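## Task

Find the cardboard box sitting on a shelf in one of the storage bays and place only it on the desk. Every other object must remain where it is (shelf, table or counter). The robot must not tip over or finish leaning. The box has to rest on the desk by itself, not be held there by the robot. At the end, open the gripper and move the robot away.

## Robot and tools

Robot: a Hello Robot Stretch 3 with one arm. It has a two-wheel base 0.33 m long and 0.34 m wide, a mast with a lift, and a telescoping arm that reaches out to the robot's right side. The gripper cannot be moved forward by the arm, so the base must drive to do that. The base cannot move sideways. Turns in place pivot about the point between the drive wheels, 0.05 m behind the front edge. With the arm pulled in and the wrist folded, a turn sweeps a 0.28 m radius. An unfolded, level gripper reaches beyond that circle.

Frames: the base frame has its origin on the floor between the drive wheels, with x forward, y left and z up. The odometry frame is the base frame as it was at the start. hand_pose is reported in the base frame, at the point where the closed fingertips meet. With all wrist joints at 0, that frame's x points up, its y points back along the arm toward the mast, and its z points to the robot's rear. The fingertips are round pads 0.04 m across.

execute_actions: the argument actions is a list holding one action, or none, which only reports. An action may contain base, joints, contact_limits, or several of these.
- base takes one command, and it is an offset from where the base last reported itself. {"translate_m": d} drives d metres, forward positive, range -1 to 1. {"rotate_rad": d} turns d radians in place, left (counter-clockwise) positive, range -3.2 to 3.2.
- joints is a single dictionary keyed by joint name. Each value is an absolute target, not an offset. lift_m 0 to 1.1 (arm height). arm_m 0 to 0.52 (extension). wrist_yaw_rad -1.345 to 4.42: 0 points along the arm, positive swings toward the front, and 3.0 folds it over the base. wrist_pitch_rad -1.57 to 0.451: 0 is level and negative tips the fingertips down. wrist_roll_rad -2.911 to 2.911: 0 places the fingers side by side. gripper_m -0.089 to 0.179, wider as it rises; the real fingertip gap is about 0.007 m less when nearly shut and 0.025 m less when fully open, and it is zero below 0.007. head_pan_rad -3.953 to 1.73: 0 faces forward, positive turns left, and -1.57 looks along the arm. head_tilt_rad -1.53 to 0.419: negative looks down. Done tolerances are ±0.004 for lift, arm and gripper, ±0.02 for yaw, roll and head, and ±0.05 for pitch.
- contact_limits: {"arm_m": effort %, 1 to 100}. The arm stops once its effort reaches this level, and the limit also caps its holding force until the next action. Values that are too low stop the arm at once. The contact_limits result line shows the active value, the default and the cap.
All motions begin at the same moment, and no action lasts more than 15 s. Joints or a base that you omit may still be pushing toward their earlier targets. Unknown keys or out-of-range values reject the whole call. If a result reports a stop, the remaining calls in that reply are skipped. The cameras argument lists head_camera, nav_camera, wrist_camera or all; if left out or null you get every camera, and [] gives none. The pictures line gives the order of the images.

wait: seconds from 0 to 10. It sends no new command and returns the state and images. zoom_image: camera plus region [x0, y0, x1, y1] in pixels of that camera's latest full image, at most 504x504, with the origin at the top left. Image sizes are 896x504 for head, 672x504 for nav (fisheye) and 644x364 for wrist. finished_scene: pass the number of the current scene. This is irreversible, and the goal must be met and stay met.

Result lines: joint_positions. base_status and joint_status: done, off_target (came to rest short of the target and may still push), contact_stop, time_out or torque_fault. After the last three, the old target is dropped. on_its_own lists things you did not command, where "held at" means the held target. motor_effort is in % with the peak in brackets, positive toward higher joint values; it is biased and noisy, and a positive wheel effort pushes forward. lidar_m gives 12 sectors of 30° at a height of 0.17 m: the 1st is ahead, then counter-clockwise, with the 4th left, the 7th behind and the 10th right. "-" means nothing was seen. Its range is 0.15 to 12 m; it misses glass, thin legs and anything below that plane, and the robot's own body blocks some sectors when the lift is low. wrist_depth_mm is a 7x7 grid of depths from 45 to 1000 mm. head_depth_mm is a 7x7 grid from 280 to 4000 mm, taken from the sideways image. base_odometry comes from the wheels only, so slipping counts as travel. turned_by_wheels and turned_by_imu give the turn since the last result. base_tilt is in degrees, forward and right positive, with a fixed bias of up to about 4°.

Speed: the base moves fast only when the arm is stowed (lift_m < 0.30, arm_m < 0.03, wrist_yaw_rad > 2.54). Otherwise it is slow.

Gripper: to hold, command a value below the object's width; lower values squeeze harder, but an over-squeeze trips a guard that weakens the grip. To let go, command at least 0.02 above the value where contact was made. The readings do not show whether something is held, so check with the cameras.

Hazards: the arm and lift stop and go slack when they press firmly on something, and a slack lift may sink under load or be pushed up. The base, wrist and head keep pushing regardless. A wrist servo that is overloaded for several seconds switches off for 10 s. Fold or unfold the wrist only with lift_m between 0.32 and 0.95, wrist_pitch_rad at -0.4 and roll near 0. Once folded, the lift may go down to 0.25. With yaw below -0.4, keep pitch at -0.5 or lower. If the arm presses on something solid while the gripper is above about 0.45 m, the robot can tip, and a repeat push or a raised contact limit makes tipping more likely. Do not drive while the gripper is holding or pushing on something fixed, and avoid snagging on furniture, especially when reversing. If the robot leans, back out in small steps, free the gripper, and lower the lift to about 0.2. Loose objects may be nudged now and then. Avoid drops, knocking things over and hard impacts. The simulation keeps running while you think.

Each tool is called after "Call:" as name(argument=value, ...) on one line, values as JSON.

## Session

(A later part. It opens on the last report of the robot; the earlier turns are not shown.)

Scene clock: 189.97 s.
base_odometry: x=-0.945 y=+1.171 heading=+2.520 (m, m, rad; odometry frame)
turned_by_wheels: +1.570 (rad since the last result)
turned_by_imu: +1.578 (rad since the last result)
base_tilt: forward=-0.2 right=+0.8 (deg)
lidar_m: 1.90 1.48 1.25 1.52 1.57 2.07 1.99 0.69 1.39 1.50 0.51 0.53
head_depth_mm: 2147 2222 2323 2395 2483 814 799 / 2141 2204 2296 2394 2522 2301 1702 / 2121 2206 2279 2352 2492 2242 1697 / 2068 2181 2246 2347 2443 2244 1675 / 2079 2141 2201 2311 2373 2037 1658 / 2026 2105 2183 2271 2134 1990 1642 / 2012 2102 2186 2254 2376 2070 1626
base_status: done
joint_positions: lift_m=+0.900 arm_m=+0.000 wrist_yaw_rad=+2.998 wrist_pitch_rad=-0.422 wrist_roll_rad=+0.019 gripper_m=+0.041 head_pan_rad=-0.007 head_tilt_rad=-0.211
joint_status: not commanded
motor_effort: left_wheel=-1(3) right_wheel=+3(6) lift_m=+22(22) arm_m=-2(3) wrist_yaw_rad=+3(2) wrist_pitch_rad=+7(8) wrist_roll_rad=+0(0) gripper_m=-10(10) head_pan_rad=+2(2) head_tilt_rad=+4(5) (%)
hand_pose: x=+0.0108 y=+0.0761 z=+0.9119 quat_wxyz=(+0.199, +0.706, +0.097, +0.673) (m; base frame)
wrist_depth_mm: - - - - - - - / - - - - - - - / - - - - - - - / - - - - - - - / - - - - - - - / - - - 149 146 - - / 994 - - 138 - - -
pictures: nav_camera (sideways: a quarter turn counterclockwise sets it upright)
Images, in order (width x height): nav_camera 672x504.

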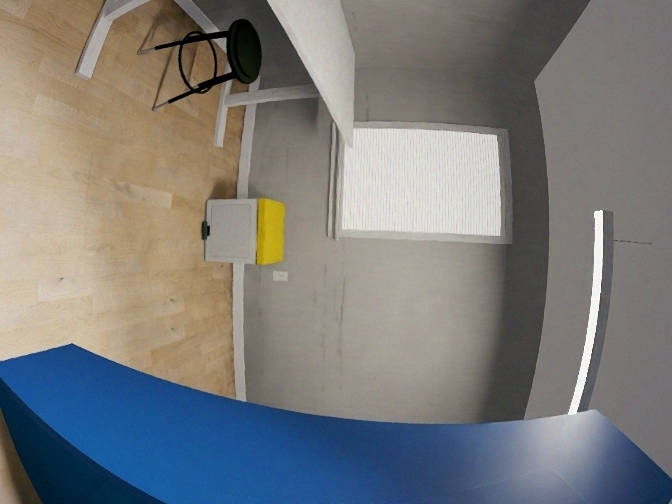

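Call:
execute_actions(actions=[{"base":{"translate_m":0.7}}], cameras=[])

Call:
execute_actions(actions=[{"base":{"rotate_rad":1.57}}], cameras=[])

Call:
execute_actions(actions=[{"base":{"translate_m":0.35}}], cameras=[])

Call:
execute_actions(actions=[{"base":{"rotate_rad":1.57}}], cameras=[])

Call:
execute_actions(actions=[{"joints":{"wrist_yaw_rad":0,"wrist_pitch_rad":0,"lift_m":1.08}}], cameras=["wrist_camera"])

Scene clock: 210.73 s.
base_odometry: x=-1.514 y=+1.579 heading=+2.519 (m, m, rad; odometry frame)
turned_by_wheels: +0.000 (rad since the last result)
turned_by_imu: -0.002 (rad since the last result)
base_tilt: forward=-0.3 right=+0.9 (deg)
lidar_m: 1.21 1.23 0.98 1.07 1.59 2.13 1.61 1.33 0.38 0.36 0.37 1.73
head_depth_mm: 1499 1553 1630 1705 1760 1829 1722 / 1478 1531 1612 1669 1751 1819 1704 / 1470 1522 1587 1656 1725 1807 1688 / 1448 1508 1570 1626 1708 1766 1678 / 1444 1497 1549 1622 1689 1716 1506 / 1419 1471 1526 1592 1646 1427 1307 / 1408 1459 1522 1564 1639 1419 1276
base_status: done
joint_positions: lift_m=+0.900 arm_m=+0.000 wrist_yaw_rad=+2.998 wrist_pitch_rad=-0.422 wrist_roll_rad=+0.019 gripper_m=+0.041 head_pan_rad=-0.007 head_tilt_rad=-0.211
joint_status: not commanded
motor_effort: left_wheel=-1(3) right_wheel=+3(7) lift_m=+23(22) arm_m=-3(2) wrist_yaw_rad=+2(3) wrist_pitch_rad=+7(7) wrist_roll_rad=+0(0) gripper_m=-10(10) head_pan_rad=+2(2) head_tilt_rad=+4(4) (%)
hand_pose: x=+0.0108 y=+0.0761 z=+0.9119 quat_wxyz=(+0.199, +0.706, +0.097, +0.673) (m; base frame)
wrist_depth_mm: - - - - - - - / - - - - - - - / - - - - - - - / - - - - - - - / - - - - - - - / - - - 149 147 - - / - - 987 138 - - -
pictures: none
No camera images: the call's "cameras" was empty. Leave "cameras" out to get every camera's image.

Scene clock: 214.17 s.
base_odometry: x=-1.514 y=+1.579 heading=-2.194 (m, m, rad; odometry frame)
turned_by_wheels: +1.570 (rad since the last result)
turned_by_imu: +1.578 (rad since the last result)
base_tilt: forward=-0.2 right=+0.8 (deg)
lidar_m: 1.07 1.59 2.12 1.60 1.33 0.38 0.36 0.37 1.73 1.20 1.23 0.98
head_depth_mm: 1397 1454 1521 1559 975 1270 1109 / 1384 1434 1500 1528 961 1662 1474 / 1361 1419 1479 1530 944 1676 1680 / 1355 1412 1461 1495 924 1649 1681 / 1342 1393 1442 1489 908 1617 1546 / 1327 1377 1418 1489 897 1632 1644 / 1323 1368 1415 1469 1527 1595 1630
base_status: done
joint_positions: lift_m=+0.900 arm_m=+0.000 wrist_yaw_rad=+2.998 wrist_pitch_rad=-0.422 wrist_roll_rad=+0.019 gripper_m=+0.041 head_pan_rad=-0.007 head_tilt_rad=-0.211
joint_status: not commanded
motor_effort: left_wheel=+0(4) right_wheel=+3(7) lift_m=+22(22) arm_m=-3(3) wrist_yaw_rad=+4(2) wrist_pitch_rad=+8(7) wrist_roll_rad=+0(0) gripper_m=-10(10) head_pan_rad=+2(2) head_tilt_rad=+5(4) (%)
hand_pose: x=+0.0108 y=+0.0761 z=+0.9119 quat_wxyz=(+0.199, +0.706, +0.097, +0.673) (m; base frame)
wrist_depth_mm: - - - - - - - / - - - - - - - / - - - - - - - / 462 - - - - - - / 461 - - - - - - / 460 - - 149 146 - - / 460 803 - 138 - - -
pictures: none
No camera images: the call's "cameras" was empty. Leave "cameras" out to get every camera's image.

Scene clock: 218.90 s.
base_odometry: x=-1.718 y=+1.294 heading=-2.194 (m, m, rad; odometry frame)
turned_by_wheels: +0.000 (rad since the last result)
turned_by_imu: -0.001 (rad since the last result)
base_tilt: forward=-0.2 right=+0.8 (deg)
lidar_m: 0.72 1.23 1.64 3.13 2.13 0.75 0.71 2.41 1.25 1.18 0.71 0.76
head_depth_mm: 1067 1109 1151 1207 984 640 476 / 1059 1102 1144 1196 959 633 472 / 1046 1089 1132 1173 944 626 469 / 1039 1077 1114 1160 924 621 463 / 1027 1065 1107 1153 909 612 460 / 1017 1055 1099 1136 895 604 455 / 1007 1041 1080 1127 1169 596 451
base_status: done
joint_positions: lift_m=+0.900 arm_m=+0.000 wrist_yaw_rad=+2.998 wrist_pitch_rad=-0.422 wrist_roll_rad=+0.019 gripper_m=+0.041 head_pan_rad=-0.007 head_tilt_rad=-0.211
joint_status: not commanded
motor_effort: left_wheel=-1(2) right_wheel=+2(6) lift_m=+22(22) arm_m=-2(2) wrist_yaw_rad=+3(4) wrist_pitch_rad=+8(7) wrist_roll_rad=+0(0) gripper_m=-10(10) head_pan_rad=+2(2) head_tilt_rad=+4(4) (%)
hand_pose: x=+0.0108 y=+0.0761 z=+0.9119 quat_wxyz=(+0.199, +0.706, +0.097, +0.673) (m; base frame)
wrist_depth_mm: - - - - - - - / - - - - - - - / - - - - - - - / - - - - - - - / - - - - - - - / - - - 149 146 - - / - - 989 138 - - -
pictures: none
No camera images: the call's "cameras" was empty. Leave "cameras" out to get every camera's image.

Scene clock: 222.33 s.
base_odometry: x=-1.718 y=+1.294 heading=-0.624 (m, m, rad; odometry frame)
turned_by_wheels: +1.570 (rad since the last result)
turned_by_imu: +1.578 (rad since the last result)
base_tilt: forward=-0.1 right=+0.8 (deg)
lidar_m: 3.12 1.47 0.75 0.71 2.41 1.25 1.18 0.70 0.76 0.72 1.23 1.64
head_depth_mm: 2546 2680 2634 2607 2543 2303 1720 / 2802 2936 3053 3128 3281 2271 1711 / 2789 2913 3010 3099 3194 2275 1686 / 2819 2907 2984 3119 3166 2255 1680 / 2744 2863 2950 3091 3153 2213 1657 / 2729 2833 2934 3043 3110 2188 1652 / 2716 2808 2902 2979 2952 2149 1627
base_status: done
joint_positions: lift_m=+0.900 arm_m=+0.001 wrist_yaw_rad=+2.998 wrist_pitch_rad=-0.422 wrist_roll_rad=+0.019 gripper_m=+0.041 head_pan_rad=-0.007 head_tilt_rad=-0.211
joint_status: not commanded
motor_effort: left_wheel=-1(5) right_wheel=+3(6) lift_m=+22(22) arm_m=-2(3) wrist_yaw_rad=+3(3) wrist_pitch_rad=+7(7) wrist_roll_rad=+0(0) gripper_m=-10(10) head_pan_rad=+2(2) head_tilt_rad=+4(4) (%)
hand_pose: x=+0.0108 y=+0.0761 z=+0.9119 quat_wxyz=(+0.199, +0.706, +0.097, +0.673) (m; base frame)
wrist_depth_mm: - - - 690 716 - - / - - - 772 782 - - / - - - 847 858 - - / - - - 960 988 - - / - - - - - - - / - - - 149 146 - - / 1000 - - 137 - - -
pictures: none
No camera images: the call's "cameras" was empty. Leave "cameras" out to get every camera's image.

Scene clock: 224.83 s.
base_odometry: x=-1.718 y=+1.294 heading=-0.624 (m, m, rad; odometry frame)
turned_by_wheels: +0.000 (rad since the last result)
turned_by_imu: +0.000 (rad since the last result)
base_tilt: forward=-0.1 right=+0.7 (deg)
lidar_m: 3.13 1.47 0.74 0.71 2.40 1.25 1.18 0.70 0.76 0.72 1.22 1.64
head_depth_mm: 2568 2740 2666 2588 2558 2277 1718 / 2785 2912 3073 3153 3205 2274 1700 / 2821 2917 3023 3162 3235 2261 1697 / 2761 2899 3012 3116 3187 2227 1680 / 2744 2879 2937 3068 3176 2213 1675 / 2716 2833 2939 3018 3111 2175 1659 / 2691 2785 2897 2962 2963 2173 1636
base_status: not commanded
joint_positions: lift_m=+1.080 arm_m=+0.000 wrist_yaw_rad=+0.002 wrist_pitch_rad=-0.036 wrist_roll_rad=+0.019 gripper_m=+0.041 head_pan_rad=-0.007 head_tilt_rad=-0.211
joint_status: all done
motor_effort: left_wheel=-1(1) right_wheel=+3(2) lift_m=+32(33) arm_m=-2(3) wrist_yaw_rad=-3(3) wrist_pitch_rad=+12(13) wrist_roll_rad=+0(0) gripper_m=-10(10) head_pan_rad=+2(2) head_tilt_rad=+4(4) (%)
hand_pose: x=-0.0208 y=-0.4007 z=+1.1851 quat_wxyz=(+0.701, +0.014, -0.713, -0.012) (m; base frame)
wrist_depth_mm: 943 914 914 893 854 852 828 / 974 968 937 918 903 878 857 / - 991 985 957 933 910 894 / - - - 980 967 969 924 / - - - 743 878 883 958 / - - 481 149 146 614 642 / - - 384 137 415 457 476
pictures: wrist_camera
Images, in order (width x height): wrist_camera 644x364.

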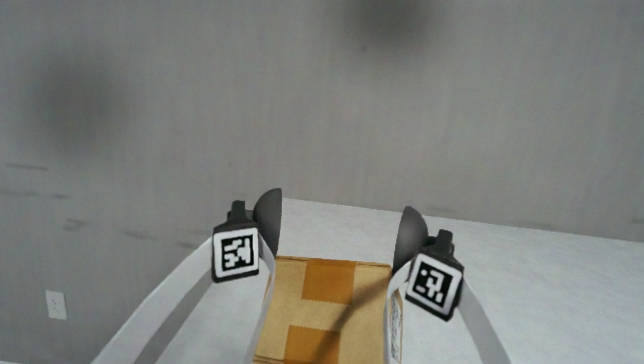

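Near the desk's end; back up a bit, then place.

Call:
execute_actions(actions=[{"base":{"translate_m":-0.25},"joints":{"arm_m":0.35}}], cameras=[])

Call:
execute_actions(actions=[{"joints":{"lift_m":0.97}}], cameras=["wrist_camera"])

Scene clock: 234.97 s.
base_odometry: x=-1.921 y=+1.441 heading=-0.624 (m, m, rad; odometry frame)
turned_by_wheels: +0.000 (rad since the last result)
turned_by_imu: +0.000 (rad since the last result)
base_tilt: forward=-0.2 right=+0.9 (deg)
lidar_m: 3.10 1.69 0.74 0.72 2.04 0.99 0.93 1.22 0.55 0.69 0.77 1.65
head_depth_mm: 2575 2724 2683 2613 2579 2298 1717 / 2790 3183 3268 3368 3202 2270 1695 / 2852 3150 3274 3396 3396 2277 1701 / 2855 3089 3206 3345 3301 2216 1675 / 2947 3070 3240 3315 3272 2239 1681 / 2931 3046 3173 3254 3209 2180 1647 / 2923 2971 3103 3226 2949 2159 1634
base_status: done
joint_positions: lift_m=+1.080 arm_m=+0.350 wrist_yaw_rad=+0.001 wrist_pitch_rad=-0.036 wrist_roll_rad=+0.019 gripper_m=+0.041 head_pan_rad=-0.007 head_tilt_rad=-0.211
joint_status: all done
motor_effort: left_wheel=-1(4) right_wheel=+3(3) lift_m=+31(32) arm_m=+4(4) wrist_yaw_rad=+0(2) wrist_pitch_rad=+12(12) wrist_roll_rad=+0(0) gripper_m=-10(10) head_pan_rad=+2(2) head_tilt_rad=+4(4) (%)
hand_pose: x=-0.0212 y=-0.7499 z=+1.1851 quat_wxyz=(+0.701, +0.013, -0.713, -0.013) (m; base frame)
wrist_depth_mm: 594 590 570 561 553 535 532 / 621 610 596 588 570 562 545 / 647 634 629 605 591 579 566 / 676 662 637 637 622 604 599 / 708 680 680 663 636 632 617 / 450 481 469 149 146 603 645 / 369 381 381 137 412 456 480
pictures: none
No camera images: the call's "cameras" was empty. Leave "cameras" out to get every camera's image.

Scene clock: 236.80 s.
base_odometry: x=-1.921 y=+1.441 heading=-0.624 (m, m, rad; odometry frame)
turned_by_wheels: +0.000 (rad since the last result)
turned_by_imu: +0.000 (rad since the last result)
base_tilt: forward=-0.2 right=+0.8 (deg)
lidar_m: 3.10 1.69 0.74 0.72 2.04 0.98 0.93 1.21 0.55 0.70 0.77 1.65
head_depth_mm: 2581 2705 2687 2613 2568 2331 1719 / 2802 3184 3295 3385 3194 2292 1716 / 2839 3158 3260 3400 3394 2249 1681 / 2858 3122 3264 3359 3333 2240 1675 / 2928 3125 3266 3333 3241 2214 1669 / 2963 3066 3154 3308 3200 2204 1641 / 2889 2999 3102 3227 2989 2152 1650
base_status: not commanded
joint_positions: lift_m=+0.970 arm_m=+0.350 wrist_yaw_rad=+0.001 wrist_pitch_rad=-0.036 wrist_roll_rad=+0.019 gripper_m=+0.041 head_pan_rad=-0.007 head_tilt_rad=-0.211
joint_status: all done
motor_effort: left_wheel=-1(0) right_wheel=+3(2) lift_m=+22(29) arm_m=+4(3) wrist_yaw_rad=-1(1) wrist_pitch_rad=+12(12) wrist_roll_rad=+0(0) gripper_m=-10(10) head_pan_rad=+2(2) head_tilt_rad=+4(4) (%)
hand_pose: x=-0.0212 y=-0.7499 z=+1.0756 quat_wxyz=(+0.701, +0.013, -0.713, -0.013) (m; base frame)
wrist_depth_mm: 593 587 571 568 546 545 532 / 615 608 593 582 575 558 547 / 647 634 625 606 596 584 576 / 659 604 638 629 622 602 594 / 377 402 453 461 538 538 608 / 287 303 298 148 146 383 402 / 233 243 242 136 262 289 300
pictures: wrist_camera
Images, in order (width x height): wrist_camera 644x364.

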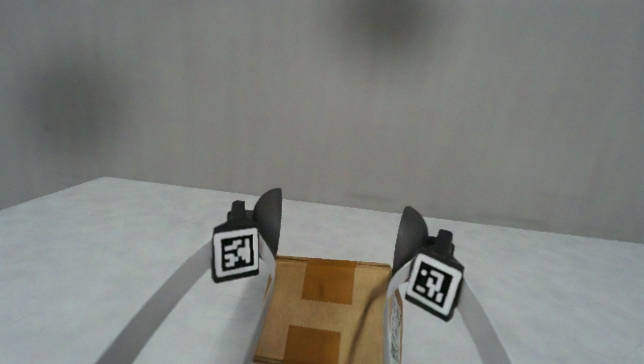

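Call:
execute_actions(actions=[{"joints":{"lift_m":0.93}}], cameras=[])

Call:
execute_actions(actions=[{"joints":{"gripper_m":0.14,"lift_m":0.94}}], cameras=[])

Call:
execute_actions(actions=[{"joints":{"lift_m":1.05}}], cameras=[])

Call:
execute_actions(actions=[{"joints":{"arm_m":0}}], cameras=["wrist_camera"])

Scene clock: 252.07 s.
base_odometry: x=-1.921 y=+1.441 heading=-0.624 (m, m, rad; odometry frame)
turned_by_wheels: +0.000 (rad since the last result)
turned_by_imu: -0.001 (rad since the last result)
base_tilt: forward=-0.1 right=+0.9 (deg)
lidar_m: 3.08 1.69 0.73 0.72 2.04 0.99 0.93 1.22 0.55 0.69 0.77 1.65
head_depth_mm: 2581 2718 2666 2619 2580 2314 1710 / 2794 3194 3271 3375 3202 2304 1708 / 2818 3107 3240 3388 3371 2284 1693 / 2896 3078 3212 3351 3304 2257 1687 / 2960 3091 3207 3305 3271 2217 1660 / 2946 3023 3187 3257 3181 2201 1642 / 2905 2998 3109 3207 2954 2164 1634
base_status: not commanded
joint_positions: lift_m=+0.930 arm_m=+0.350 wrist_yaw_rad=+0.001 wrist_pitch_rad=-0.025 wrist_roll_rad=+0.019 gripper_m=+0.041 head_pan_rad=-0.007 head_tilt_rad=-0.211
joint_status: all done
motor_effort: left_wheel=+0(0) right_wheel=+3(3) lift_m=+22(21) arm_m=+3(3) wrist_yaw_rad=+0(1) wrist_pitch_rad=+8(12) wrist_roll_rad=+0(0) gripper_m=-10(11) head_pan_rad=+2(2) head_tilt_rad=+5(4) (%)
hand_pose: x=-0.0212 y=-0.7503 z=+1.0385 quat_wxyz=(+0.701, +0.009, -0.713, -0.009) (m; base frame)
wrist_depth_mm: 589 594 573 563 553 542 529 / 620 606 595 580 568 560 543 / 657 632 620 605 590 578 568 / 449 492 568 616 623 609 588 / 309 325 365 379 442 450 499 / 232 246 242 153 159 312 327 / 189 196 196 149 215 234 245
pictures: none
No camera images: the call's "cameras" was empty. Leave "cameras" out to get every camera's image.

Scene clock: 253.57 s.
base_odometry: x=-1.921 y=+1.441 heading=-0.624 (m, m, rad; odometry frame)
turned_by_wheels: +0.000 (rad since the last result)
turned_by_imu: +0.000 (rad since the last result)
base_tilt: forward=-0.1 right=+0.9 (deg)
lidar_m: 3.09 1.69 0.73 0.73 2.04 0.99 0.93 1.22 0.55 0.70 0.77 1.65
head_depth_mm: 2564 2736 2679 2593 2555 2309 1717 / 2763 3154 3331 3347 3227 2295 1706 / 2830 3161 3233 3403 3422 2275 1690 / 2942 3104 3249 3343 3325 2230 1682 / 2951 3069 3177 3355 3281 2208 1660 / 2938 3053 3174 3306 3195 2175 1642 / 2859 2937 3055 3233 2975 2148 1634
base_status: not commanded
joint_positions: lift_m=+0.940 arm_m=+0.350 wrist_yaw_rad=+0.001 wrist_pitch_rad=-0.025 wrist_roll_rad=+0.019 gripper_m=+0.140 head_pan_rad=-0.007 head_tilt_rad=-0.211
joint_status: all done
motor_effort: left_wheel=+0(1) right_wheel=+3(3) lift_m=+31(31) arm_m=+4(4) wrist_yaw_rad=+0(0) wrist_pitch_rad=+8(8) wrist_roll_rad=+0(0) gripper_m=+0(100) head_pan_rad=+2(2) head_tilt_rad=+4(4) (%)
hand_pose: x=-0.0212 y=-0.7503 z=+1.0481 quat_wxyz=(+0.701, +0.009, -0.713, -0.009) (m; base frame)
wrist_depth_mm: 591 583 566 556 550 541 530 / 616 616 599 582 577 554 544 / 651 631 620 605 595 582 575 / 488 528 628 630 616 611 593 / 331 360 373 402 436 501 528 / 254 247 275 211 295 - 347 / 197 208 212 155 227 236 264
pictures: none
No camera images: the call's "cameras" was empty. Leave "cameras" out to get every camera's image.

Scene clock: 255.40 s.
base_odometry: x=-1.921 y=+1.441 heading=-0.624 (m, m, rad; odometry frame)
turned_by_wheels: +0.000 (rad since the last result)
turned_by_imu: +0.000 (rad since the last result)
base_tilt: forward=-0.2 right=+0.9 (deg)
lidar_m: 3.10 1.69 0.74 0.72 2.04 0.99 0.93 1.22 0.55 0.70 0.77 1.65
head_depth_mm: 2567 2718 2631 2620 2582 2329 1718 / 2783 3144 3238 3409 3156 2286 1703 / 2819 3145 3288 3407 3366 2272 1684 / 2899 3081 3263 3349 3317 2233 1676 / 2944 3047 3231 3310 3266 2239 1666 / 2936 3050 3133 3316 3193 2181 1650 / 2857 2998 3120 3218 2989 2148 1628
base_status: not commanded
joint_positions: lift_m=+1.050 arm_m=+0.350 wrist_yaw_rad=+0.001 wrist_pitch_rad=-0.025 wrist_roll_rad=+0.019 gripper_m=+0.140 head_pan_rad=-0.007 head_tilt_rad=-0.211
joint_status: all done
motor_effort: left_wheel=+0(0) right_wheel=+3(3) lift_m=+31(34) arm_m=+2(4) wrist_yaw_rad=+0(0) wrist_pitch_rad=+8(8) wrist_roll_rad=+0(0) gripper_m=+0(0) head_pan_rad=+2(2) head_tilt_rad=+5(4) (%)
hand_pose: x=-0.0212 y=-0.7503 z=+1.1581 quat_wxyz=(+0.701, +0.009, -0.713, -0.009) (m; base frame)
wrist_depth_mm: 591 580 578 566 548 537 527 / 622 603 602 579 573 558 547 / 648 628 623 618 598 579 568 / 683 662 636 631 617 601 597 / 692 605 658 659 646 613 611 / 418 414 459 485 519 - 591 / 337 351 364 379 399 395 445
pictures: none
No camera images: the call's "cameras" was empty. Leave "cameras" out to get every camera's image.

Scene clock: 259.17 s.
base_odometry: x=-1.921 y=+1.441 heading=-0.624 (m, m, rad; odometry frame)
turned_by_wheels: +0.000 (rad since the last result)
turned_by_imu: -0.001 (rad since the last result)
base_tilt: forward=-0.2 right=+0.7 (deg)
lidar_m: 3.10 1.69 0.74 0.72 2.03 0.99 0.93 1.22 0.54 0.69 0.76 1.65
head_depth_mm: 2573 2728 2658 2633 2570 2288 1719 / 2789 3185 3332 3391 3219 2299 1703 / 2841 3159 3277 3459 3405 2260 1690 / 2904 3106 3236 3349 3338 2232 1670 / 2954 3094 3189 3324 3273 2203 1655 / 2966 3036 3123 3246 3242 2173 1651 / 2907 3004 3088 3255 2987 2172 1611
base_status: not commanded
joint_positions: lift_m=+1.050 arm_m=+0.001 wrist_yaw_rad=+0.001 wrist_pitch_rad=-0.025 wrist_roll_rad=+0.019 gripper_m=+0.140 head_pan_rad=-0.007 head_tilt_rad=-0.211
joint_status: all done
motor_effort: left_wheel=+0(0) right_wheel=+3(3) lift_m=+31(31) arm_m=-2(4) wrist_yaw_rad=+0(0) wrist_pitch_rad=+8(8) wrist_roll_rad=+0(0) gripper_m=+0(1) head_pan_rad=+2(2) head_tilt_rad=+5(4) (%)
hand_pose: x=-0.0213 y=-0.4010 z=+1.1581 quat_wxyz=(+0.701, +0.009, -0.713, -0.009) (m; base frame)
wrist_depth_mm: 942 934 912 895 891 858 850 / 976 963 958 905 921 889 873 / - - 983 949 944 922 913 / - - - 985 983 953 940 / - 623 632 671 746 852 886 / 428 423 468 491 515 - 593 / 339 350 365 380 400 397 449
pictures: wrist_camera
Images, in order (width x height): wrist_camera 644x364.

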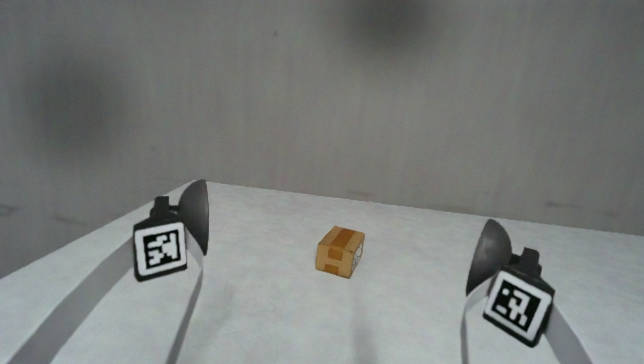

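Call:
finished_scene(scene=2)

The scene is finished: the task was done.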